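# Relay office block to lab bench via service window

## Task

r1 begins inside the office and r2 in the corridor linking the office to the lab. Get the wooden block from the office bench onto the lab bench. The office door cannot be opened, but the service window between office and corridor is open. The lab door only opens by pushing while someone keeps the release button on the office wall pressed. At the finish the lab door must be closed, both grippers must have released, and both robots must have moved away. The block must stay on the lab bench without a robot holding or propping it. A robot that tips over or is left leaning fails the task.

## Robot and tools

Robots: two identical Hello Robot Stretch 4 units, r1 and r2. Each has an omni-wheel base, a lift on a mast, a forward-extending telescopic arm, a three-joint wrist (yaw, pitch, roll) and a two-finger gripper. Each is about 1.6 m tall, and its base rim lies within 0.23 m of its base origin. Cameras per robot: rN_head_camera, rN_head_left_camera, rN_head_right_camera, rN_wrist_camera, with N = 1 or 2.

Frames: the base frame sits on the floor under the base centre, x forward, y left, z up. hand_pose is reported in this frame; it is a point between the open fingertips, and its printed value may be slightly wrong. The odometry frame is the base frame at scene start. Heading is positive to the left and runs from -3.142 to 3.142. Each robot reports only in its own frames, so relative positions between robots come only from images, lidar_m and wrist_depth_mm.

execute_actions(actions, cameras): actions is a list holding exactly one action object, or an empty list to get state and images only. The action has one key per robot ("r1", "r2"), and each can hold the following.
- base: exactly one relative offset from where the base last reported itself: {"translate_m": d} straight, forward positive, -2 to 2 m; {"strafe_m": d} sideways, left positive, -2 to 2 m; {"rotate_rad": d} on the spot, counter-clockwise positive, -3.2 to 3.2.
- joints: absolute targets by name. lift_m 0 to 1.2 m. arm_m 0 to 0.55 m. wrist_yaw_rad -1.134 to 4.276, where 0 is forward, positive is left and 3.14 is folded. wrist_pitch_rad -1.117 to 4.259, where 0 is level and 1.57 points down. wrist_roll_rad -1.117 to 4.259, positive clockwise seen from behind. gripper_m -0.038 to 0.141, the fingertip gap in m; values below 0 squeeze the fingers together. A joint target outside its range is clamped and the result says so. Any other bad value or unknown key rejects the whole call.
- pace: "slow", "default", "fast" or "max". Base top speeds are 0.1/0.3/0.4/0.6 m/s and 1/2/3/4 rad/s in that order. These drop when the lift is above 0.2 m.
- contact_limits: {"arm_m": 0 to 0.75}, default 0.5. This sets how hard the arm may push before stopping.
- end_of_arm: "enable_torque", sent alone. It revives wrist or gripper motors that have shut off.
All motions in one action start together. Any part you leave out may keep pushing toward its old target. cameras lists the image sources: null or ["all"] means all, [] means none. A single action lasts at most 15 s. A useful opening action is lift_m 0.4 with wrist_yaw_rad 0, which unfolds the wrist.

wait(seconds 0 to 10) lets time pass and returns state and images. zoom_image(camera, region [x0,y0,x1,y1], at most 504x504 px) enlarges part of that camera's latest image. read_manual gives licence texts only. finished_scene(scene) ends the scene and cannot be undone, so the goal must already hold.

Results:
- base_status and joint_status: "done"; "off_target" (it may still be pushing); "contact_stop_at_<key>" (the part goes slack, so a lift can sink and a base can roll); "limit_stop_at_<name>", which includes tilt over 6 degrees (lift, arm and wheels go slack) and own_body (self-collision, which can happen with pitch below -0.2 and a large roll); "time_out"; "torque_fault" (the wrist is limp until enable_torque).
- on_its_own: covers parts this call did not command. "held at" there is a target, not a measured position.
- base_odometry: counts wheel turns only. If turned_by_wheels and turned_by_imu differ by more than about 0.1 rad, the base probably slipped or hit something.
- base_tilt: in degrees, forward and right positive.
- motor_effort: percent of maximum, with the peak in brackets. Wheel efforts are positive when turning right.
- lidar_m: 12 sectors of 30 degrees, the first straight ahead, then counter-clockwise. "-" means nothing seen or nearer than 0.25 m.
- wrist_depth_mm: a 7x7 grid in mm, 100 to 2000.
Neither gripper_m nor "done" proves an object is held. A firm squeeze shows as a change in the gripper effort.

Plan sketch: r1 takes the block from the office bench and passes it out through the service window to r2. r1 then holds the release button on the office wall down. While it does, r2 pushes the lab door open and enters. r2 puts the block on the lab bench, opens its gripper and backs away. The lab door must then be closed.

Avoid the following:
- Robots pressing against each other. No reading reports robot-to-robot contact, and once bases touch, even millimetres more is a hard press that ends the run. The same command can move two robots up to about 3 cm differently per metre.
- Turning or driving with more than 1 kg held while arm_m is above 0.2, especially at fast paces.
- Strong pushes or pulls made with a raised gripper.
- Pressing the gripper into things, which causes torque faults.
- Fingertips jammed against a surface below them; raise the lift to free them.
- Dropping or flinging the block, slamming the door, and hard hits.
- Ending with the block resting against a gripper.
Loose objects may occasionally get nudged.

Each tool is called after ">>>" as name([rows], argument=value, ...), one row to a line, values as JSON.

## Session

>>> execute_actions(actions=[])

Scene clock: 0.00 s.
r1.base_odometry: x=+0.000 y=+0.000 heading=+0.000 (m, m, rad; r1's odometry frame)
r1.turned_by_wheels: +0.000 (rad since the last result)
r1.turned_by_imu: +0.000 (rad since the last result)
r1.base_tilt: forward=+0.3 right=+0.3 (deg)
r1.lidar_m: 1.66 1.31 3.81 1.12 0.90 0.77 0.85 1.03 0.95 0.98 1.27 2.91
r1.base_status: not commanded
r1.joint_positions: lift_m=+0.267 arm_m=+0.002 wrist_yaw_rad=+3.135 wrist_pitch_rad=+0.022 wrist_roll_rad=+0.006 gripper_m=+0.057
r1.joint_status: not commanded
r1.motor_effort: lift_m=+18 arm_m=+0 wrist_yaw_rad=+1 wrist_pitch_rad=-7 wrist_roll_rad=-2 gripper_m=-3 wheel_0=+0 wheel_1=-1 wheel_2=+1 (%)
r1.hand_pose: x=-0.1145 y=+0.0894 z=+0.4390 quat_wxyz=(+0.003, -0.011, +0.003, +1.000) (m; r1's base frame)
r1.wrist_depth_mm: - 137 1025 976 878 778 759 / - 125 1025 946 878 768 759 / - 125 182 946 866 778 750 / 113 135 253 931 854 759 750 / 1042 1160 1042 931 854 768 741 / 1042 1160 204 931 820 778 723 / 1008 1025 1008 878 820 768 732
r2.base_odometry: x=+0.000 y=+0.000 heading=+0.000 (m, m, rad; r2's odometry frame)
r2.turned_by_wheels: +0.000 (rad since the last result)
r2.turned_by_imu: +0.000 (rad since the last result)
r2.base_tilt: forward=+0.8 right=+0.6 (deg)
r2.lidar_m: 0.89 0.76 0.75 0.87 1.08 1.07 1.08 0.99 1.00 1.03 1.77 1.18
r2.base_status: not commanded
r2.joint_positions: lift_m=+0.288 arm_m=+0.001 wrist_yaw_rad=+3.174 wrist_pitch_rad=-0.007 wrist_roll_rad=+0.020 gripper_m=+0.057
r2.joint_status: not commanded
r2.motor_effort: lift_m=+19 arm_m=-1 wrist_yaw_rad=+0 wrist_pitch_rad=-7 wrist_roll_rad=+1 gripper_m=-5 wheel_0=+0 wheel_1=+1 wheel_2=+0 (%)
r2.hand_pose: x=-0.1197 y=+0.0780 z=+0.4684 quat_wxyz=(-0.016, +0.003, +0.010, +1.000) (m; r2's base frame)
r2.wrist_depth_mm: - 132 1229 1464 1229 1042 904 / - 117 144 1430 1205 1025 917 / - 125 170 1430 1229 1042 917 / 135 136 1255 1464 1229 1060 917 / 960 1098 1205 1464 1205 1042 931 / 960 1078 213 1430 203 1025 904 / 960 1008 1098 - 1078 1008 904
pictures: r1_head_camera, r1_head_left_camera, r1_head_right_camera, r1_wrist_camera, r2_head_camera, r2_head_left_camera, r2_head_right_camera, r2_wrist_camera
Images, in order (width x height): r1_head_camera 420x560, r1_head_left_camera 420x672, r1_head_right_camera 420x672, r1_wrist_camera 616x392, r2_head_camera 420x560, r2_head_left_camera 420x672, r2_head_right_camera 420x672, r2_wrist_camera 616x392.

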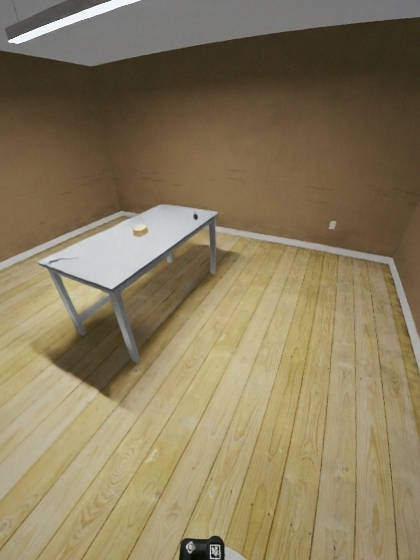

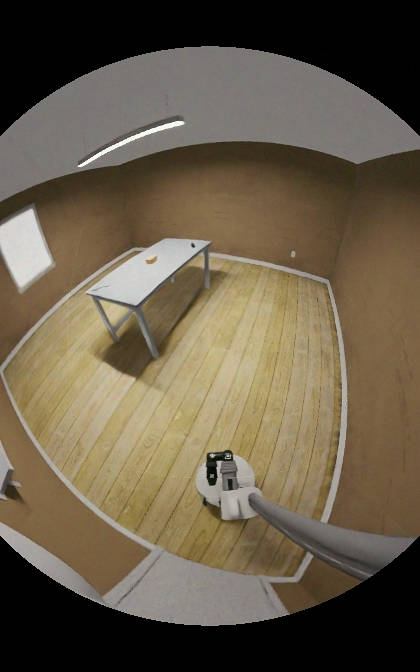

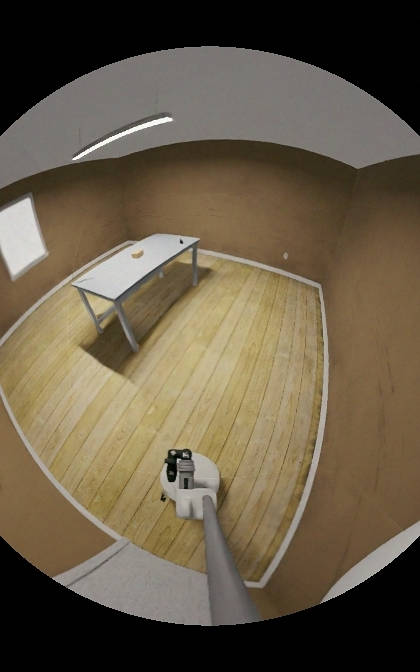

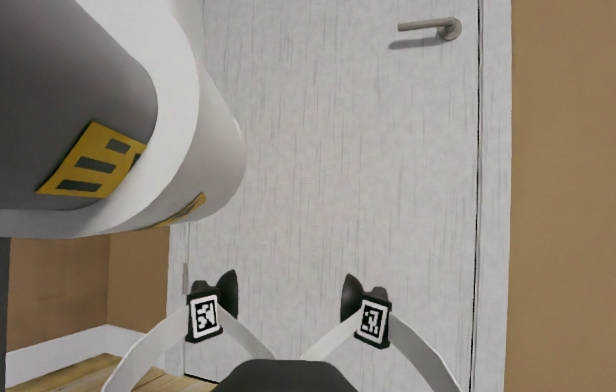

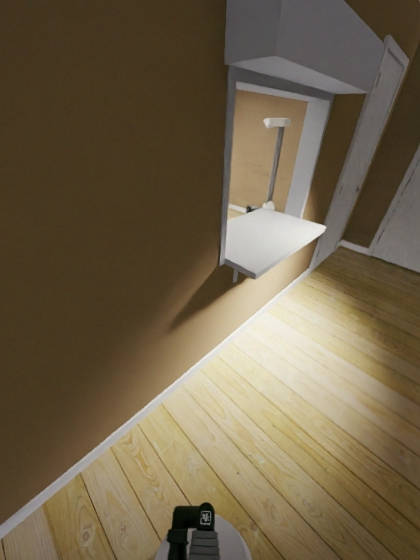

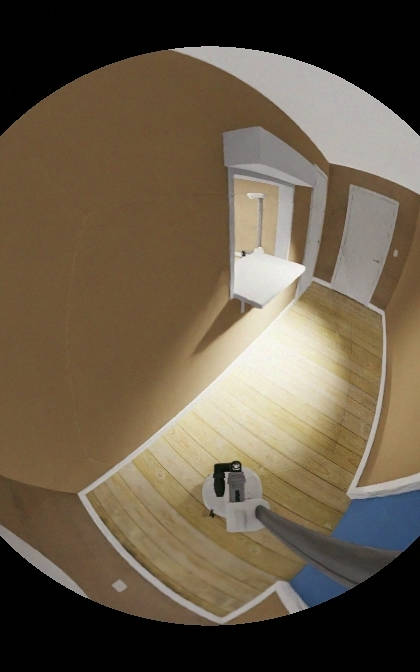

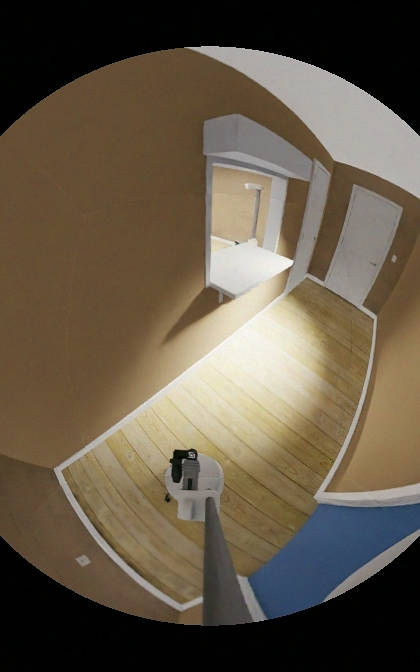

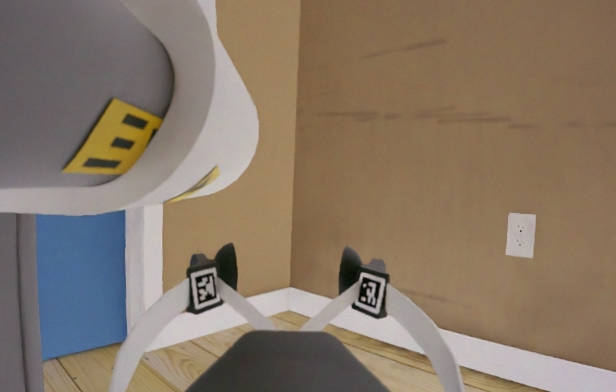

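>>> execute_actions([
  {"r1":{"base":{"rotate_rad":1.104},"joints":{"lift_m":0.4,"wrist_yaw_rad":0,"gripper_m":0.14},"pace":"max"},"r2":{"base":{"rotate_rad":-2.27},"joints":{"lift_m":0.4,"wrist_yaw_rad":0,"gripper_m":0.14},"pace":"max"}},
], cameras=["r1_head_left_camera","r2_head_camera"])

>>> execute_actions([
  {"r1":{"base":{"strafe_m":-1.44},"joints":{"lift_m":0.75,"wrist_pitch_rad":0.3},"pace":"max"},"r2":{"base":{"rotate_rad":3.14},"pace":"fast"}},
], cameras=["r1_head_camera","r1_head_left_camera","r1_wrist_camera","r2_head_right_camera"])

Scene clock: 8.50 s.
r1.base_odometry: x=+0.000 y=+0.000 heading=+1.104 (m, m, rad; r1's odometry frame)
r1.turned_by_wheels: +1.104 (rad since the last result)
r1.turned_by_imu: +1.085 (rad since the last result)
r1.base_tilt: forward=+0.4 right=+0.4 (deg)
r1.lidar_m: 3.54 1.12 0.87 0.76 0.84 1.01 0.95 0.99 1.34 3.47 1.54 1.33
r1.base_status: done
r1.joint_positions: lift_m=+0.400 arm_m=+0.002 wrist_yaw_rad=+0.000 wrist_pitch_rad=+0.021 wrist_roll_rad=+0.006 gripper_m=+0.140
r1.joint_status: all done
r1.motor_effort: lift_m=+19(23) arm_m=+0(0) wrist_yaw_rad=-1(5) wrist_pitch_rad=-5(7) wrist_roll_rad=-2(0) gripper_m=-1(1) wheel_0=+2(9) wheel_1=+2(9) wheel_2=+2(11) (%)
r1.hand_pose: x=+0.4618 y=-0.0873 z=+0.5720 quat_wxyz=(+1.000, +0.003, +0.011, +0.000) (m; r1's base frame)
r1.wrist_depth_mm: - - - - - - - / 1537 - - - - - - / 1281 - - - - - - / 1430 - - - - - 960 / 1397 - - - - - - / 1464 195 - - 219 - - / 1308 1308 1430 149 1499 1499 917
r2.base_odometry: x=+0.000 y=+0.000 heading=-2.270 (m, m, rad; r2's odometry frame)
r2.turned_by_wheels: -2.270 (rad since the last result)
r2.turned_by_imu: -2.259 (rad since the last result)
r2.base_tilt: forward=+0.7 right=+0.4 (deg)
r2.lidar_m: 0.98 1.02 1.36 1.83 1.04 0.77 0.75 0.80 1.11 1.07 1.12 1.01
r2.base_status: done
r2.joint_positions: lift_m=+0.400 arm_m=+0.001 wrist_yaw_rad=+0.001 wrist_pitch_rad=-0.007 wrist_roll_rad=+0.020 gripper_m=+0.140
r2.joint_status: all done
r2.motor_effort: lift_m=+21(25) arm_m=-1(1) wrist_yaw_rad=-2(15) wrist_pitch_rad=-6(8) wrist_roll_rad=+0(0) gripper_m=-3(2) wheel_0=+0(9) wheel_1=+0(13) wheel_2=+0(11) (%)
r2.hand_pose: x=+0.4600 y=-0.0872 z=+0.5801 quat_wxyz=(+1.000, +0.010, -0.004, +0.000) (m; r2's base frame)
r2.wrist_depth_mm: 741 741 750 750 759 741 683 / 750 750 750 759 759 741 691 / 750 759 759 759 768 741 691 / 759 759 768 778 768 750 699 / 768 768 768 778 778 741 707 / 759 768 778 778 778 699 707 / 768 768 778 - 788 715 715
pictures: r1_head_left_camera, r2_head_camera
Images, in order (width x height): r1_head_left_camera 420x672, r2_head_camera 420x560.

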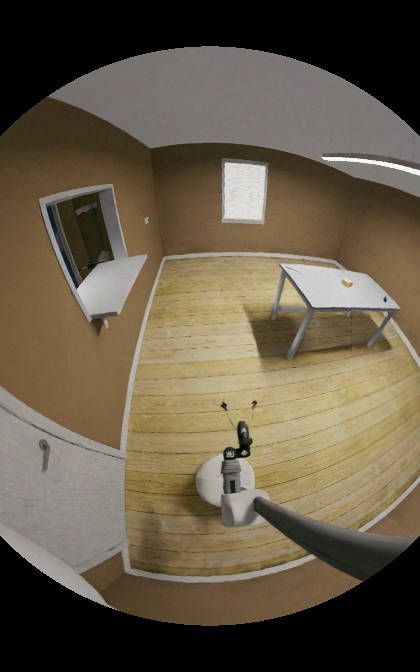

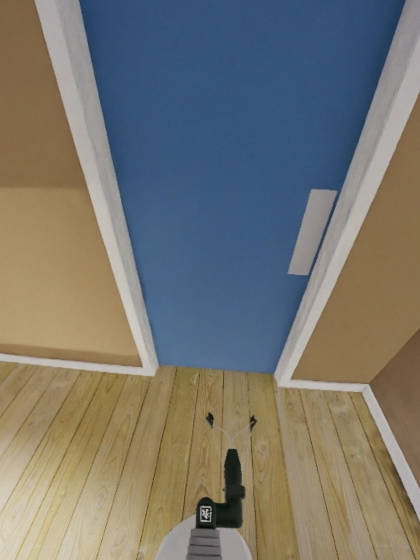

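Scene clock: 12.57 s.
r1.base_odometry: x=+1.286 y=-0.647 heading=+1.104 (m, m, rad; r1's odometry frame)
r1.turned_by_wheels: +0.000 (rad since the last result)
r1.turned_by_imu: +0.002 (rad since the last result)
r1.base_tilt: forward=+0.4 right=+0.3 (deg)
r1.lidar_m: 1.08 1.11 2.29 2.24 1.35 0.97 0.92 0.94 1.30 2.05 2.12 1.12
r1.base_status: done
r1.joint_positions: lift_m=+0.750 arm_m=+0.002 wrist_yaw_rad=+0.000 wrist_pitch_rad=+0.302 wrist_roll_rad=+0.006 gripper_m=+0.140
r1.joint_status: all done
r1.motor_effort: lift_m=+19(23) arm_m=+0(0) wrist_yaw_rad=+0(0) wrist_pitch_rad=-4(2) wrist_roll_rad=-3(2) gripper_m=-1(3) wheel_0=-1(13) wheel_1=+1(13) wheel_2=+1(1) (%)
r1.hand_pose: x=+0.4487 y=-0.0874 z=+0.8423 quat_wxyz=(+0.989, +0.003, +0.150, +0.000) (m; r1's base frame)
r1.wrist_depth_mm: - - - - - - - / - - - - - - - / - - - - - - - / 866 866 904 931 904 931 - / - - - - - - - / 1537 195 1618 1618 218 1756 1708 / 1229 1308 1336 149 1397 1336 1397
r2.base_odometry: x=+0.000 y=+0.000 heading=+0.870 (m, m, rad; r2's odometry frame)
r2.turned_by_wheels: +3.140 (rad since the last result)
r2.turned_by_imu: +3.129 (rad since the last result)
r2.base_tilt: forward=+0.8 right=+0.6 (deg)
r2.lidar_m: 0.75 0.80 1.09 1.06 1.16 1.02 0.99 1.02 1.40 1.72 1.02 0.78
r2.base_status: done
r2.joint_positions: lift_m=+0.400 arm_m=+0.001 wrist_yaw_rad=+0.000 wrist_pitch_rad=-0.007 wrist_roll_rad=+0.020 gripper_m=+0.140
r2.joint_status: not commanded
r2.motor_effort: lift_m=+20(21) arm_m=-1(1) wrist_yaw_rad=+0(1) wrist_pitch_rad=-7(6) wrist_roll_rad=+0(1) gripper_m=+3(1) wheel_0=+0(9) wheel_1=+0(10) wheel_2=+1(13) (%)
r2.hand_pose: x=+0.4600 y=-0.0874 z=+0.5801 quat_wxyz=(+1.000, +0.010, -0.004, +0.000) (m; r2's base frame)
r2.wrist_depth_mm: 512 512 517 517 517 517 517 / 521 521 521 517 521 521 517 / 521 521 525 521 521 521 521 / 525 525 525 530 525 525 530 / 530 530 530 530 530 530 530 / 535 530 530 535 535 535 535 / 544 539 539 - 539 539 539
pictures: r1_head_camera, r1_head_left_camera, r1_wrist_camera, r2_head_right_camera
camera_calibration (this result's frames):
r1_wrist_camera: T_world_to_cam=[[-0.0233935, -0.998778, 0.0435429, -0.121433], [-0.271455, -0.0355725, -0.961794, 0.991311], [0.962167, -0.0343196, -0.270291, 0.0141517], [0, 0, 0, 1]] pos_world=[0.252639, -0.0855351, 0.96255]
Images, in order (width x height): r1_head_camera 420x560, r1_head_left_camera 420x672, r1_wrist_camera 616x392, r2_head_right_camera 420x672.

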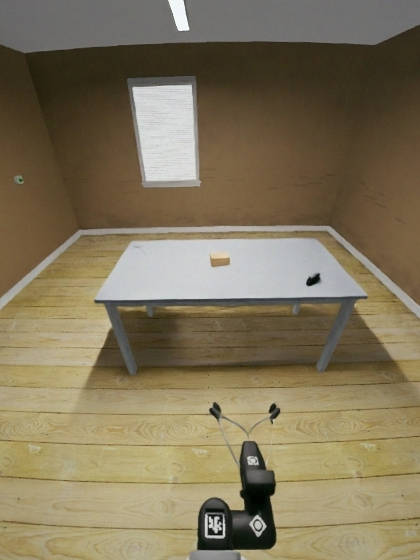

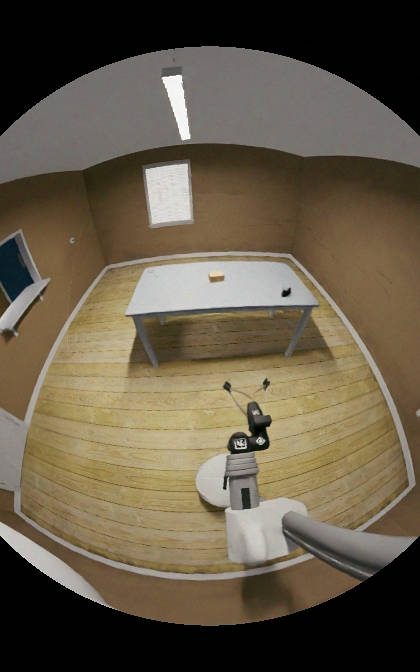

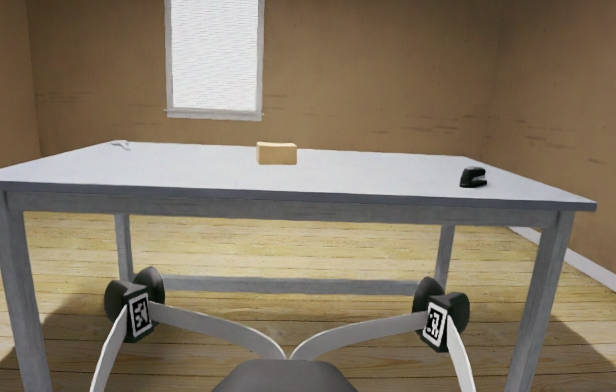

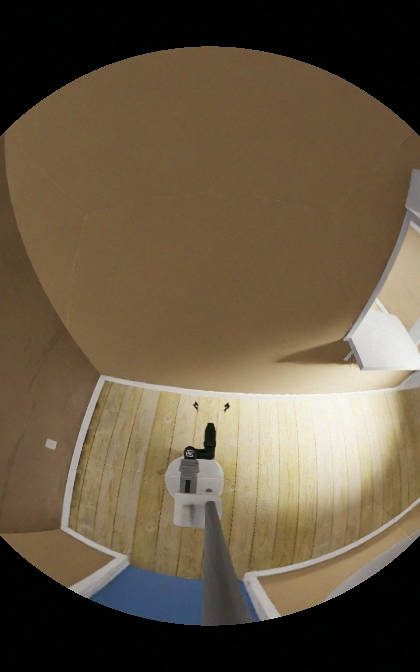

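>>> execute_actions([
  {"r1":{"base":{"translate_m":0.8},"joints":{"lift_m":1.03,"wrist_pitch_rad":1.57,"wrist_roll_rad":1.3,"arm_m":0.47},"pace":"max"},"r2":{"base":{"translate_m":-0.25},"pace":"fast"}},
], cameras=["r1_head_camera","r1_wrist_camera"])

Scene clock: 21.17 s.
r1.base_odometry: x=+1.646 y=+0.067 heading=+1.105 (m, m, rad; r1's odometry frame)
r1.turned_by_wheels: +0.000 (rad since the last result)
r1.turned_by_imu: -0.002 (rad since the last result)
r1.base_tilt: forward=+0.2 right=+0.2 (deg)
r1.lidar_m: 0.27 0.28 0.39 2.07 2.34 1.82 1.72 1.78 2.12 2.02 0.40 0.30
r1.base_status: done
r1.joint_positions: lift_m=+1.030 arm_m=+0.469 wrist_yaw_rad=+0.000 wrist_pitch_rad=+1.570 wrist_roll_rad=+1.300 gripper_m=+0.140
r1.joint_status: all done
r1.motor_effort: lift_m=+18(21) arm_m=+5(6) wrist_yaw_rad=+0(2) wrist_pitch_rad=+2(1) wrist_roll_rad=+1(5) gripper_m=-2(1) wheel_0=-1(7) wheel_1=+1(7) wheel_2=+1(9) (%)
r1.hand_pose: x=+0.6403 y=-0.0874 z=+0.9197 quat_wxyz=(+0.563, +0.428, +0.563, -0.428) (m; r1's base frame)
r1.wrist_depth_mm: 377 384 384 389 387 392 392 / 375 379 382 379 387 387 389 / 373 379 379 382 382 384 389 / 373 375 379 382 379 387 387 / 368 373 373 379 377 382 382 / 368 195 314 317 219 377 382 / 368 368 314 150 375 377 379
r2.base_odometry: x=-0.161 y=-0.191 heading=+0.870 (m, m, rad; r2's odometry frame)
r2.turned_by_wheels: +0.000 (rad since the last result)
r2.turned_by_imu: +0.003 (rad since the last result)
r2.base_tilt: forward=+0.9 right=+0.5 (deg)
r2.lidar_m: 1.01 1.07 1.11 1.09 0.90 0.77 0.72 0.78 1.01 3.16 1.18 1.04
r2.base_status: done
r2.joint_positions: lift_m=+0.400 arm_m=+0.001 wrist_yaw_rad=+0.000 wrist_pitch_rad=-0.007 wrist_roll_rad=+0.020 gripper_m=+0.140
r2.joint_status: not commanded
r2.motor_effort: lift_m=+21(20) arm_m=-1(1) wrist_yaw_rad=-1(1) wrist_pitch_rad=-7(6) wrist_roll_rad=+0(1) gripper_m=+2(0) wheel_0=-1(8) wheel_1=-2(7) wheel_2=-2(16) (%)
r2.hand_pose: x=+0.4600 y=-0.0874 z=+0.5801 quat_wxyz=(+1.000, +0.010, -0.004, +0.000) (m; r2's base frame)
r2.wrist_depth_mm: 759 768 768 759 759 768 768 / 768 768 768 768 768 768 768 / 778 778 768 778 778 778 768 / 788 778 778 788 778 778 778 / 788 788 778 788 788 788 788 / 798 788 788 788 788 788 798 / 798 798 798 - 798 809 798
pictures: r1_head_camera, r1_wrist_camera
camera_calibration (this result's frames):
r1_wrist_camera: T_world_to_cam=[[-0.951111, -0.306919, 0.0344804, 0.542454], [-0.30788, 0.951037, -0.0271839, 0.367729], [-0.0244488, -0.0364707, -0.999036, 1.15251], [0, 0, 0, 1]] pos_world=[0.657328, -0.141202, 1.1427]
Images, in order (width x height): r1_head_camera 420x560, r1_wrist_camera 616x392.

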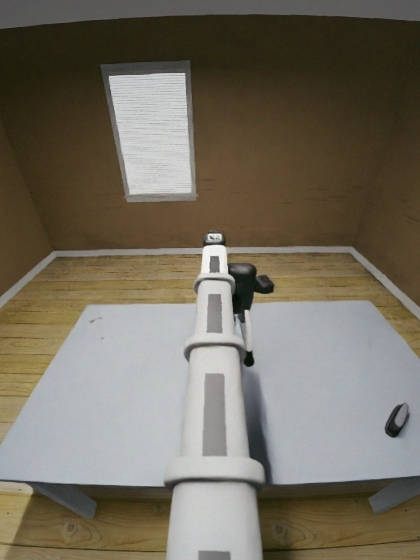

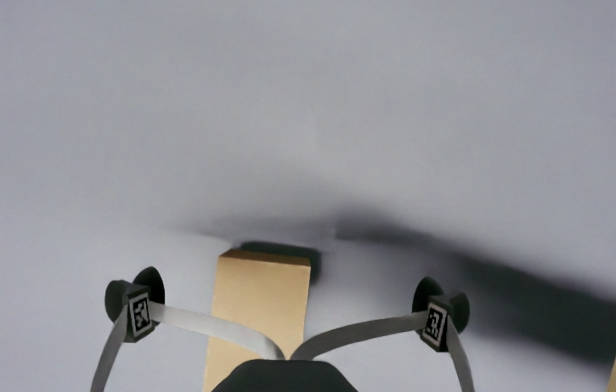

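>>> execute_actions([
  {"r1":{"base":{"strafe_m":0.052},"joints":{"lift_m":0.97,"wrist_roll_rad":1.38,"arm_m":0.482},"pace":"max"},"r2":{"base":{"strafe_m":-0.2},"pace":"max"}},
], cameras=["r1_wrist_camera"])

>>> execute_actions([
  {"r1":{"joints":{"lift_m":0.91}}},
], cameras=["r1_wrist_camera"])

Scene clock: 25.73 s.
r1.base_odometry: x=+1.599 y=+0.091 heading=+1.105 (m, m, rad; r1's odometry frame)
r1.turned_by_wheels: +0.000 (rad since the last result)
r1.turned_by_imu: -0.002 (rad since the last result)
r1.base_tilt: forward=+0.3 right=+0.3 (deg)
r1.lidar_m: 0.26 0.28 0.38 2.03 2.27 1.80 1.72 1.78 2.19 2.08 0.41 0.25
r1.base_status: done
r1.joint_positions: lift_m=+0.970 arm_m=+0.481 wrist_yaw_rad=+0.000 wrist_pitch_rad=+1.570 wrist_roll_rad=+1.380 gripper_m=+0.140
r1.joint_status: all done
r1.motor_effort: lift_m=+17(16) arm_m=+5(13) wrist_yaw_rad=+1(0) wrist_pitch_rad=+2(1) wrist_roll_rad=+1(3) gripper_m=-1(1) wheel_0=+2(9) wheel_1=-2(8) wheel_2=-1(1) (%)
r1.hand_pose: x=+0.6522 y=-0.0874 z=+0.8598 quat_wxyz=(+0.546, +0.450, +0.545, -0.450) (m; r1's base frame)
r1.wrist_depth_mm: 320 324 324 325 327 327 334 / 317 322 322 322 327 329 330 / 317 320 322 324 325 327 325 / 312 317 319 319 320 325 324 / 314 314 314 258 320 320 324 / 312 195 255 256 219 320 322 / 309 312 310 149 319 319 320
r2.base_odometry: x=-0.008 y=-0.320 heading=+0.870 (m, m, rad; r2's odometry frame)
r2.turned_by_wheels: +0.000 (rad since the last result)
r2.turned_by_imu: +0.002 (rad since the last result)
r2.base_tilt: forward=+0.7 right=+0.8 (deg)
r2.lidar_m: 0.98 1.06 1.32 1.29 0.95 0.77 0.76 0.70 1.04 3.14 1.04 1.01
r2.base_status: done
r2.joint_positions: lift_m=+0.400 arm_m=+0.001 wrist_yaw_rad=+0.000 wrist_pitch_rad=-0.007 wrist_roll_rad=+0.020 gripper_m=+0.140
r2.joint_status: not commanded
r2.motor_effort: lift_m=+21(21) arm_m=-1(1) wrist_yaw_rad=-1(1) wrist_pitch_rad=-6(8) wrist_roll_rad=+0(1) gripper_m=-3(0) wheel_0=-1(13) wheel_1=+2(12) wheel_2=+0(3) (%)
r2.hand_pose: x=+0.4600 y=-0.0874 z=+0.5801 quat_wxyz=(+1.000, +0.010, -0.004, +0.000) (m; r2's base frame)
r2.wrist_depth_mm: 750 750 750 759 750 750 750 / 759 750 759 768 750 750 759 / 768 759 768 768 759 768 759 / 778 768 768 768 768 768 768 / 768 768 778 778 778 778 778 / 778 778 778 778 768 778 778 / 778 778 778 - 788 788 788
pictures: r1_wrist_camera
camera_calibration (this result's frames):
r1_wrist_camera: T_world_to_cam=[[-0.972642, -0.22971, 0.0346629, 0.576484], [-0.230678, 0.972654, -0.0270608, 0.321202], [-0.0274988, -0.0343164, -0.999033, 1.09516], [0, 0, 0, 1]] pos_world=[0.664922, -0.142413, 1.08281]
Images, in order (width x height): r1_wrist_camera 616x392.

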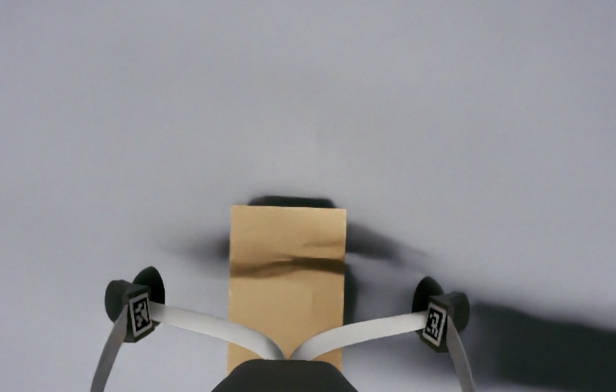

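Scene clock: 26.90 s.
r1.base_odometry: x=+1.599 y=+0.091 heading=+1.105 (m, m, rad; r1's odometry frame)
r1.turned_by_wheels: +0.000 (rad since the last result)
r1.turned_by_imu: +0.000 (rad since the last result)
r1.base_tilt: forward=+0.2 right=+0.2 (deg)
r1.lidar_m: 0.26 0.26 0.39 2.03 2.26 1.81 1.73 1.77 2.18 2.09 0.41 0.29
r1.base_status: not commanded
r1.joint_positions: lift_m=+0.910 arm_m=+0.481 wrist_yaw_rad=+0.000 wrist_pitch_rad=+1.570 wrist_roll_rad=+1.380 gripper_m=+0.140
r1.joint_status: all done
r1.motor_effort: lift_m=+16(16) arm_m=+6(6) wrist_yaw_rad=+0(1) wrist_pitch_rad=+1(0) wrist_roll_rad=+0(1) gripper_m=-1(2) wheel_0=+2(2) wheel_1=-2(2) wheel_2=-1(1) (%)
r1.hand_pose: x=+0.6522 y=-0.0874 z=+0.7999 quat_wxyz=(+0.546, +0.450, +0.545, -0.450) (m; r1's base frame)
r1.wrist_depth_mm: 263 264 263 266 266 267 271 / 257 262 260 264 265 268 267 / 257 258 259 262 263 266 266 / 256 258 257 260 263 265 265 / 255 256 200 200 262 262 264 / 253 195 198 198 218 259 262 / 252 254 197 149 258 260 259
r2.base_odometry: x=-0.008 y=-0.320 heading=+0.870 (m, m, rad; r2's odometry frame)
r2.turned_by_wheels: +0.000 (rad since the last result)
r2.turned_by_imu: +0.000 (rad since the last result)
r2.base_tilt: forward=+0.9 right=+0.6 (deg)
r2.lidar_m: 0.99 1.06 1.32 1.28 0.96 0.78 0.75 0.71 1.03 3.13 1.04 1.03
r2.base_status: not commanded
r2.joint_positions: lift_m=+0.400 arm_m=+0.001 wrist_yaw_rad=+0.000 wrist_pitch_rad=-0.007 wrist_roll_rad=+0.020 gripper_m=+0.140
r2.joint_status: not commanded
r2.motor_effort: lift_m=+20(20) arm_m=-1(1) wrist_yaw_rad=+0(1) wrist_pitch_rad=-7(7) wrist_roll_rad=+1(1) gripper_m=+2(2) wheel_0=-1(1) wheel_1=+2(2) wheel_2=+0(0) (%)
r2.hand_pose: x=+0.4600 y=-0.0874 z=+0.5801 quat_wxyz=(+1.000, +0.010, -0.004, +0.000) (m; r2's base frame)
r2.wrist_depth_mm: 750 750 750 759 759 759 759 / 759 759 759 759 759 750 759 / 768 768 759 768 768 768 768 / 768 759 768 768 768 768 768 / 768 768 778 778 768 778 768 / 778 778 778 778 778 788 788 / 788 788 788 - 778 788 788
pictures: r1_wrist_camera
camera_calibration (this result's frames):
r1_wrist_camera: T_world_to_cam=[[-0.972642, -0.22971, 0.0346629, 0.578562], [-0.230677, 0.972654, -0.0270608, 0.319581], [-0.0274988, -0.0343164, -0.999033, 1.03531], [0, 0, 0, 1]] pos_world=[0.664923, -0.142413, 1.0229]
Images, in order (width x height): r1_wrist_camera 616x392.

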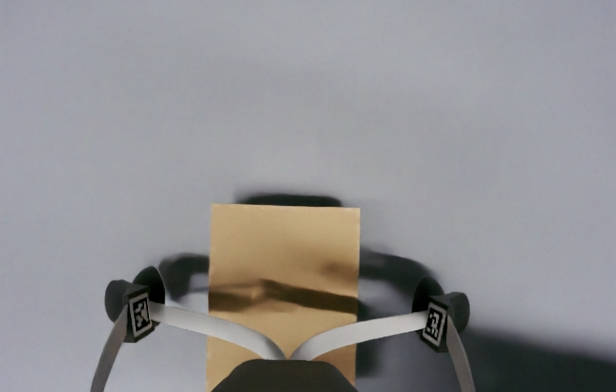

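>>> execute_actions([
  {"r1":{"joints":{"gripper_m":0.025}},"r2":{"base":{"strafe_m":-0.2},"pace":"max"}},
], cameras=[])

>>> execute_actions([
  {"r1":{"joints":{"lift_m":0.96}}},
], cameras=["r1_wrist_camera"])

>>> execute_actions([
  {"r1":{"base":{"rotate_rad":1.59},"joints":{"arm_m":0.1,"wrist_roll_rad":0}}},
], cameras=["r1_wrist_camera","r1_head_camera"])

Scene clock: 34.17 s.
r1.base_odometry: x=+1.599 y=+0.091 heading=+1.105 (m, m, rad; r1's odometry frame)
r1.turned_by_wheels: +0.000 (rad since the last result)
r1.turned_by_imu: -0.002 (rad since the last result)
r1.base_tilt: forward=+0.3 right=+0.3 (deg)
r1.lidar_m: 0.26 0.28 0.38 2.03 2.28 1.82 1.73 1.78 2.18 2.08 0.42 0.30
r1.base_status: not commanded
r1.joint_positions: lift_m=+0.910 arm_m=+0.481 wrist_yaw_rad=+0.000 wrist_pitch_rad=+1.570 wrist_roll_rad=+1.380 gripper_m=+0.026
r1.joint_status: all done
r1.motor_effort: lift_m=+16(16) arm_m=+6(5) wrist_yaw_rad=+1(0) wrist_pitch_rad=+0(0) wrist_roll_rad=+1(1) gripper_m=-28(28) wheel_0=+2(2) wheel_1=-2(2) wheel_2=-1(1) (%)
r1.hand_pose: x=+0.6522 y=-0.0874 z=+0.7999 quat_wxyz=(+0.546, +0.450, +0.545, -0.450) (m; r1's base frame)
r1.wrist_depth_mm: 260 263 264 266 265 267 268 / 258 260 262 263 265 267 268 / 256 257 259 262 263 265 266 / 256 258 257 258 263 263 264 / 253 254 183 183 259 262 263 / 253 253 181 183 195 260 260 / 252 254 180 182 256 257 259
r2.base_odometry: x=+0.145 y=-0.449 heading=+0.870 (m, m, rad; r2's odometry frame)
r2.turned_by_wheels: +0.000 (rad since the last result)
r2.turned_by_imu: +0.002 (rad since the last result)
r2.base_tilt: forward=+0.8 right=+0.4 (deg)
r2.lidar_m: 0.98 1.05 1.52 1.47 1.03 0.79 0.68 0.73 1.06 3.10 1.04 0.89
r2.base_status: done
r2.joint_positions: lift_m=+0.400 arm_m=+0.001 wrist_yaw_rad=+0.000 wrist_pitch_rad=-0.007 wrist_roll_rad=+0.020 gripper_m=+0.140
r2.joint_status: not commanded
r2.motor_effort: lift_m=+20(21) arm_m=-1(1) wrist_yaw_rad=-1(1) wrist_pitch_rad=-7(7) wrist_roll_rad=+1(0) gripper_m=+2(0) wheel_0=+0(12) wheel_1=+3(11) wheel_2=+0(1) (%)
r2.hand_pose: x=+0.4600 y=-0.0874 z=+0.5801 quat_wxyz=(+1.000, +0.010, -0.004, +0.000) (m; r2's base frame)
r2.wrist_depth_mm: 732 741 741 741 741 741 609 / 741 750 741 741 750 741 741 / 741 750 750 750 741 750 741 / 750 759 750 750 759 759 750 / 759 768 759 768 759 759 759 / 768 759 759 768 768 768 759 / 778 768 768 - 778 768 768
pictures: none
No camera images: the call's "cameras" was empty. Leave "cameras" out to get every camera's image.

Scene clock: 35.27 s.
r1.base_odometry: x=+1.599 y=+0.091 heading=+1.105 (m, m, rad; r1's odometry frame)
r1.turned_by_wheels: +0.000 (rad since the last result)
r1.turned_by_imu: +0.000 (rad since the last result)
r1.base_tilt: forward=+0.3 right=+0.3 (deg)
r1.lidar_m: 0.25 0.28 0.40 2.02 2.29 1.81 1.73 1.80 2.17 2.07 0.41 0.28
r1.base_status: not commanded
r1.joint_positions: lift_m=+0.960 arm_m=+0.481 wrist_yaw_rad=+0.000 wrist_pitch_rad=+1.570 wrist_roll_rad=+1.380 gripper_m=+0.026
r1.joint_status: all done
r1.motor_effort: lift_m=+21(21) arm_m=+6(5) wrist_yaw_rad=+0(1) wrist_pitch_rad=-2(0) wrist_roll_rad=+1(0) gripper_m=-28(29) wheel_0=+2(2) wheel_1=-2(2) wheel_2=-1(1) (%)
r1.hand_pose: x=+0.6522 y=-0.0874 z=+0.8495 quat_wxyz=(+0.546, +0.450, +0.545, -0.450) (m; r1's base frame)
r1.wrist_depth_mm: 309 312 314 315 315 319 320 / 307 309 310 315 314 319 319 / 304 306 309 312 314 315 319 / 303 307 307 309 310 312 314 / 304 304 182 182 310 312 312 / 300 300 181 183 195 310 312 / 297 300 180 181 306 306 307
r2.base_odometry: x=+0.145 y=-0.449 heading=+0.870 (m, m, rad; r2's odometry frame)
r2.turned_by_wheels: +0.000 (rad since the last result)
r2.turned_by_imu: +0.000 (rad since the last result)
r2.base_tilt: forward=+0.8 right=+0.5 (deg)
r2.lidar_m: 0.97 1.05 1.49 1.49 1.04 0.78 0.67 0.74 1.04 3.10 1.04 0.91
r2.base_status: not commanded
r2.joint_positions: lift_m=+0.400 arm_m=+0.001 wrist_yaw_rad=+0.000 wrist_pitch_rad=-0.007 wrist_roll_rad=+0.020 gripper_m=+0.140
r2.joint_status: not commanded
r2.motor_effort: lift_m=+21(20) arm_m=-1(1) wrist_yaw_rad=-1(1) wrist_pitch_rad=-7(6) wrist_roll_rad=+0(1) gripper_m=+0(1) wheel_0=+0(0) wheel_1=+3(3) wheel_2=+0(0) (%)
r2.hand_pose: x=+0.4600 y=-0.0874 z=+0.5801 quat_wxyz=(+1.000, +0.010, -0.004, +0.000) (m; r2's base frame)
r2.wrist_depth_mm: 741 741 741 750 741 741 609 / 741 750 750 741 750 750 741 / 750 741 750 750 750 759 750 / 759 750 759 759 759 750 759 / 768 759 759 759 759 768 759 / 768 768 768 768 768 768 768 / 778 778 768 - 778 778 778
pictures: r1_wrist_camera
camera_calibration (this result's frames):
r1_wrist_camera: T_world_to_cam=[[-0.972639, -0.229707, 0.0347632, 0.576732], [-0.230677, 0.972655, -0.027037, 0.320897], [-0.027602, -0.0343163, -0.99903, 1.0849], [0, 0, 0, 1]] pos_world=[0.66492, -0.142413, 1.07247]
Images, in order (width x height): r1_wrist_camera 616x392.

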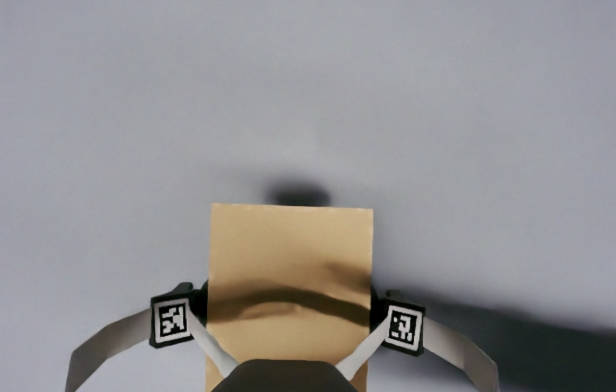

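Scene clock: 37.50 s.
r1.base_odometry: x=+1.599 y=+0.091 heading=+2.694 (m, m, rad; r1's odometry frame)
r1.turned_by_wheels: +1.590 (rad since the last result)
r1.turned_by_imu: +1.564 (rad since the last result)
r1.base_tilt: forward=+0.4 right=+0.2 (deg)
r1.lidar_m: 2.01 2.30 1.80 1.72 1.80 2.17 2.08 0.40 0.29 0.27 0.28 0.41
r1.base_status: done
r1.joint_positions: lift_m=+0.960 arm_m=+0.101 wrist_yaw_rad=+0.000 wrist_pitch_rad=+1.570 wrist_roll_rad=+0.000 gripper_m=+0.026
r1.joint_status: all done
r1.motor_effort: lift_m=+20(21) arm_m=-5(5) wrist_yaw_rad=+1(1) wrist_pitch_rad=+1(5) wrist_roll_rad=-3(6) gripper_m=-27(28) wheel_0=-1(6) wheel_1=+0(8) wheel_2=-1(8) (%)
r1.hand_pose: x=+0.2721 y=-0.0874 z=+0.8495 quat_wxyz=(+0.707, +0.000, +0.707, +0.000) (m; r1's base frame)
r1.wrist_depth_mm: 1078 1060 1098 1078 1098 442 329 / 1025 1060 1060 1078 1060 496 327 / 1060 1060 1042 1060 1060 1060 324 / 1025 1042 1078 1060 1042 1098 320 / 1042 1042 183 183 1078 1060 319 / 1025 1025 182 182 195 1060 317 / 1008 1025 181 181 1042 312 314
r2.base_odometry: x=+0.145 y=-0.449 heading=+0.870 (m, m, rad; r2's odometry frame)
r2.turned_by_wheels: +0.000 (rad since the last result)
r2.turned_by_imu: +0.001 (rad since the last result)
r2.base_tilt: forward=+0.9 right=+0.7 (deg)
r2.lidar_m: 0.98 1.06 1.49 1.49 1.04 0.79 0.67 0.73 1.05 3.08 1.02 0.90
r2.base_status: not commanded
r2.joint_positions: lift_m=+0.400 arm_m=+0.001 wrist_yaw_rad=+0.000 wrist_pitch_rad=-0.007 wrist_roll_rad=+0.020 gripper_m=+0.140
r2.joint_status: not commanded
r2.motor_effort: lift_m=+21(21) arm_m=-1(1) wrist_yaw_rad=-1(0) wrist_pitch_rad=-7(6) wrist_roll_rad=+0(1) gripper_m=+2(1) wheel_0=+0(0) wheel_1=+3(3) wheel_2=+0(0) (%)
r2.hand_pose: x=+0.4600 y=-0.0874 z=+0.5801 quat_wxyz=(+1.000, +0.010, -0.004, +0.000) (m; r2's base frame)
r2.wrist_depth_mm: 741 741 741 741 741 741 609 / 750 741 741 741 741 741 741 / 750 750 759 750 750 759 750 / 750 750 759 768 759 759 759 / 759 759 759 759 759 759 768 / 768 768 759 768 768 768 768 / 768 768 768 - 768 768 778
pictures: r1_head_camera, r1_wrist_camera
camera_calibration (this result's frames):
r1_wrist_camera: T_world_to_cam=[[0.0403274, -0.998558, 0.0354294, -0.136339], [-0.998769, -0.0413107, -0.0274752, 0.353926], [0.0288992, -0.0342778, -0.998994, 1.05908], [0, 0, 0, 1]] pos_world=[0.328382, -0.0852189, 1.07257]
Images, in order (width x height): r1_head_camera 420x560, r1_wrist_camera 616x392.

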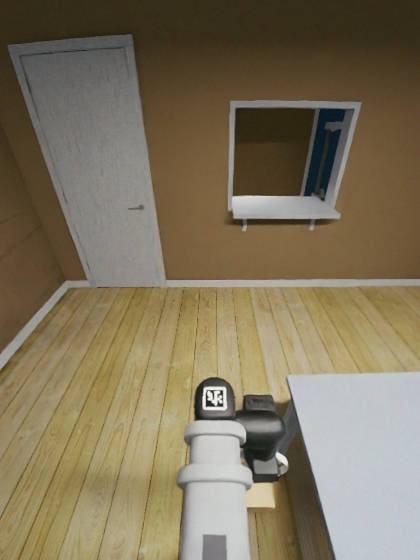

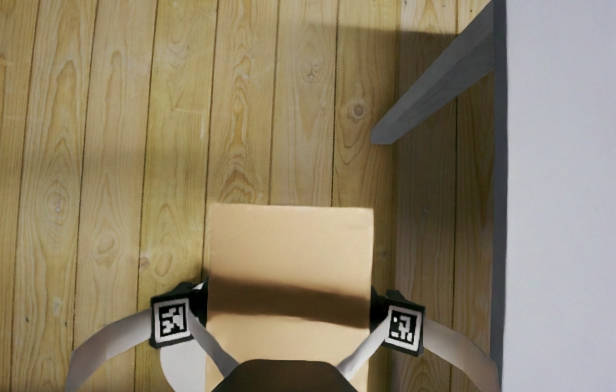

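>>> execute_actions([
  {"r1":{"base":{"translate_m":1.7},"joints":{"lift_m":1.12},"pace":"max"},"r2":{"base":{"strafe_m":-0.8},"joints":{"lift_m":0.9,"wrist_pitch_rad":0.4},"pace":"max"}},
], cameras=["r1_head_camera","r2_head_camera"])

>>> execute_actions([
  {"r1":{"base":{"strafe_m":-0.55},"joints":{"arm_m":0.2},"pace":"max"},"r2":{"base":{"rotate_rad":-0.05}}},
], cameras=["r1_head_camera","r2_head_camera","r2_wrist_camera"])

Scene clock: 49.60 s.
r1.base_odometry: x=+0.066 y=+0.826 heading=+2.695 (m, m, rad; r1's odometry frame)
r1.turned_by_wheels: +0.000 (rad since the last result)
r1.turned_by_imu: -0.003 (rad since the last result)
r1.base_tilt: forward=+0.4 right=+0.3 (deg)
r1.lidar_m: 0.53 0.56 0.75 1.73 1.80 2.46 1.22 1.16 3.14 2.10 0.44 0.35
r1.base_status: done
r1.joint_positions: lift_m=+1.120 arm_m=+0.101 wrist_yaw_rad=+0.000 wrist_pitch_rad=+1.570 wrist_roll_rad=+0.000 gripper_m=+0.026
r1.joint_status: all done
r1.motor_effort: lift_m=+19(23) arm_m=-5(5) wrist_yaw_rad=+1(0) wrist_pitch_rad=+1(1) wrist_roll_rad=-1(3) gripper_m=-27(27) wheel_0=+1(6) wheel_1=-1(7) wheel_2=+2(9) (%)
r1.hand_pose: x=+0.2720 y=-0.0874 z=+1.0096 quat_wxyz=(+0.707, +0.000, +0.707, +0.000) (m; r1's base frame)
r1.wrist_depth_mm: 436 427 421 413 330 334 338 / 634 621 603 585 329 332 334 / 1060 1118 1098 1025 329 330 332 / 1182 1205 1182 1229 322 327 327 / 1160 1182 183 183 1229 1205 1255 / 1160 1160 181 182 196 1205 1229 / 1182 1182 180 181 1205 1229 1255
r2.base_odometry: x=+0.756 y=-0.965 heading=+0.870 (m, m, rad; r2's odometry frame)
r2.turned_by_wheels: +0.000 (rad since the last result)
r2.turned_by_imu: +0.003 (rad since the last result)
r2.base_tilt: forward=+0.8 right=+0.6 (deg)
r2.lidar_m: 0.71 0.74 1.41 2.29 1.00 0.74 0.72 0.78 1.13 2.42 1.27 0.73
r2.base_status: done
r2.joint_positions: lift_m=+0.900 arm_m=+0.001 wrist_yaw_rad=+0.000 wrist_pitch_rad=+0.402 wrist_roll_rad=+0.020 gripper_m=+0.140
r2.joint_status: all done
r2.motor_effort: lift_m=+20(23) arm_m=-1(1) wrist_yaw_rad=-1(0) wrist_pitch_rad=-6(5) wrist_roll_rad=+0(1) gripper_m=+1(2) wheel_0=-1(14) wheel_1=+2(12) wheel_2=+0(1) (%)
r2.hand_pose: x=+0.4370 y=-0.0874 z=+0.9651 quat_wxyz=(+0.980, +0.010, +0.200, -0.002) (m; r2's base frame)
r2.wrist_depth_mm: 634 - - - - - 842 / 676 788 - - - - 741 / 569 580 597 621 647 683 691 / 778 778 768 512 508 517 512 / 842 831 831 831 809 820 820 / 931 904 878 866 866 891 891 / 1008 991 976 - 976 960 976
pictures: r1_head_camera, r2_head_camera
Images, in order (width x height): r1_head_camera 420x560, r2_head_camera 420x560.

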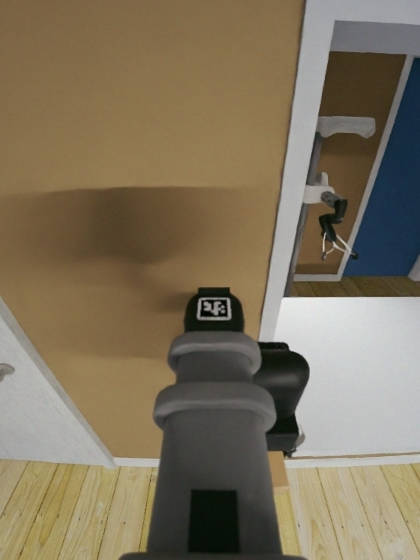

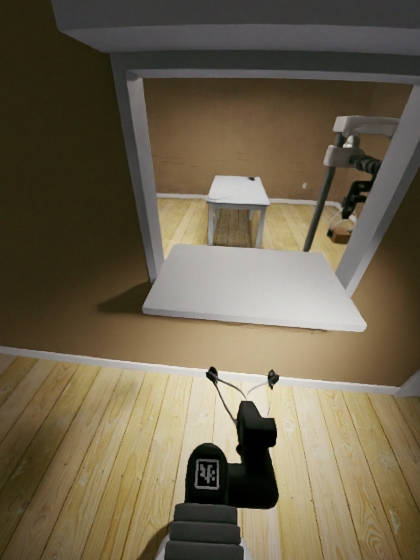

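Scene clock: 52.63 s.
r1.base_odometry: x=+0.304 y=+1.322 heading=+2.694 (m, m, rad; r1's odometry frame)
r1.turned_by_wheels: +0.000 (rad since the last result)
r1.turned_by_imu: +0.000 (rad since the last result)
r1.base_tilt: forward=+0.3 right=+0.4 (deg)
r1.lidar_m: 0.30 0.32 0.43 2.01 2.37 3.25 1.08 1.17 2.57 2.09 0.44 0.33
r1.base_status: done
r1.joint_positions: lift_m=+1.120 arm_m=+0.199 wrist_yaw_rad=+0.000 wrist_pitch_rad=+1.570 wrist_roll_rad=+0.000 gripper_m=+0.026
r1.joint_status: all done
r1.motor_effort: lift_m=+19(19) arm_m=+6(4) wrist_yaw_rad=+0(1) wrist_pitch_rad=+3(0) wrist_roll_rad=+1(2) gripper_m=-28(28) wheel_0=-2(10) wheel_1=+1(9) wheel_2=+0(0) (%)
r1.hand_pose: x=+0.3702 y=-0.0874 z=+1.0096 quat_wxyz=(+0.707, +0.000, +0.707, +0.000) (m; r1's base frame)
r1.wrist_depth_mm: 319 319 325 327 330 334 336 / 317 319 322 324 327 332 332 / 314 317 320 322 324 329 332 / 310 314 317 319 324 324 329 / 309 312 183 183 319 325 325 / 306 307 182 182 196 319 322 / 1138 1160 180 181 1205 324 1205
r2.base_odometry: x=+0.756 y=-0.965 heading=+0.820 (m, m, rad; r2's odometry frame)
r2.turned_by_wheels: -0.050 (rad since the last result)
r2.turned_by_imu: -0.048 (rad since the last result)
r2.base_tilt: forward=+0.7 right=+0.6 (deg)
r2.lidar_m: 0.71 0.74 1.35 2.30 1.03 0.77 0.71 0.77 1.06 2.44 1.34 0.74
r2.base_status: done
r2.joint_positions: lift_m=+0.900 arm_m=+0.001 wrist_yaw_rad=+0.000 wrist_pitch_rad=+0.402 wrist_roll_rad=+0.020 gripper_m=+0.140
r2.joint_status: not commanded
r2.motor_effort: lift_m=+20(20) arm_m=-1(1) wrist_yaw_rad=+0(1) wrist_pitch_rad=-6(7) wrist_roll_rad=+0(0) gripper_m=+1(2) wheel_0=+2(1) wheel_1=+1(8) wheel_2=+2(7) (%)
r2.hand_pose: x=+0.4370 y=-0.0874 z=+0.9651 quat_wxyz=(+0.980, +0.010, +0.200, -0.002) (m; r2's base frame)
r2.wrist_depth_mm: 647 - - - - - 661 / 661 1008 - 1366 - - 683 / 569 574 597 615 640 691 715 / 759 768 768 778 521 530 549 / 809 809 831 831 854 854 866 / 891 878 866 878 878 931 946 / 946 976 976 - 991 1008 1025
pictures: r1_head_camera, r2_head_camera, r2_wrist_camera
camera_calibration (this result's frames):
r2_wrist_camera: T_world_to_cam=[[-0.0266077, -0.999165, 0.0310008, -0.116147], [-0.415072, -0.0171694, -0.909627, 1.10777], [0.909399, -0.0370706, -0.414269, 0.228406], [0, 0, 0, 1]] pos_world=[0.249003, -0.088563, 1.10588]
Images, in order (width x height): r1_head_camera 420x560, r2_head_camera 420x560, r2_wrist_camera 616x392.

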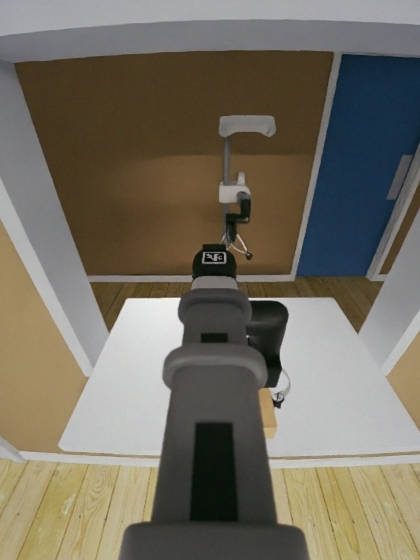

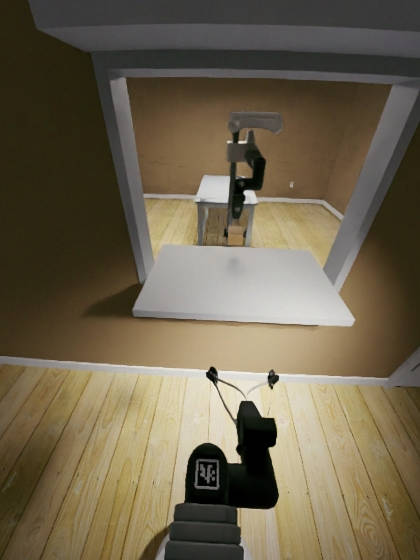

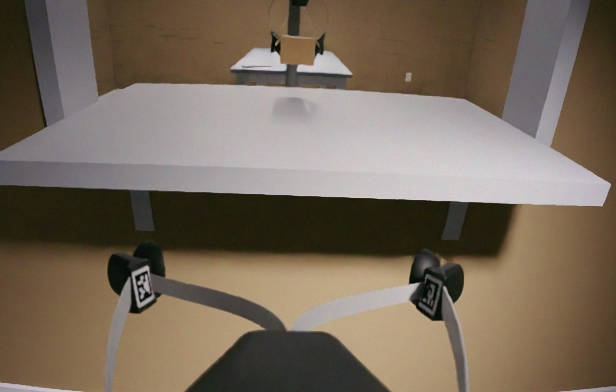

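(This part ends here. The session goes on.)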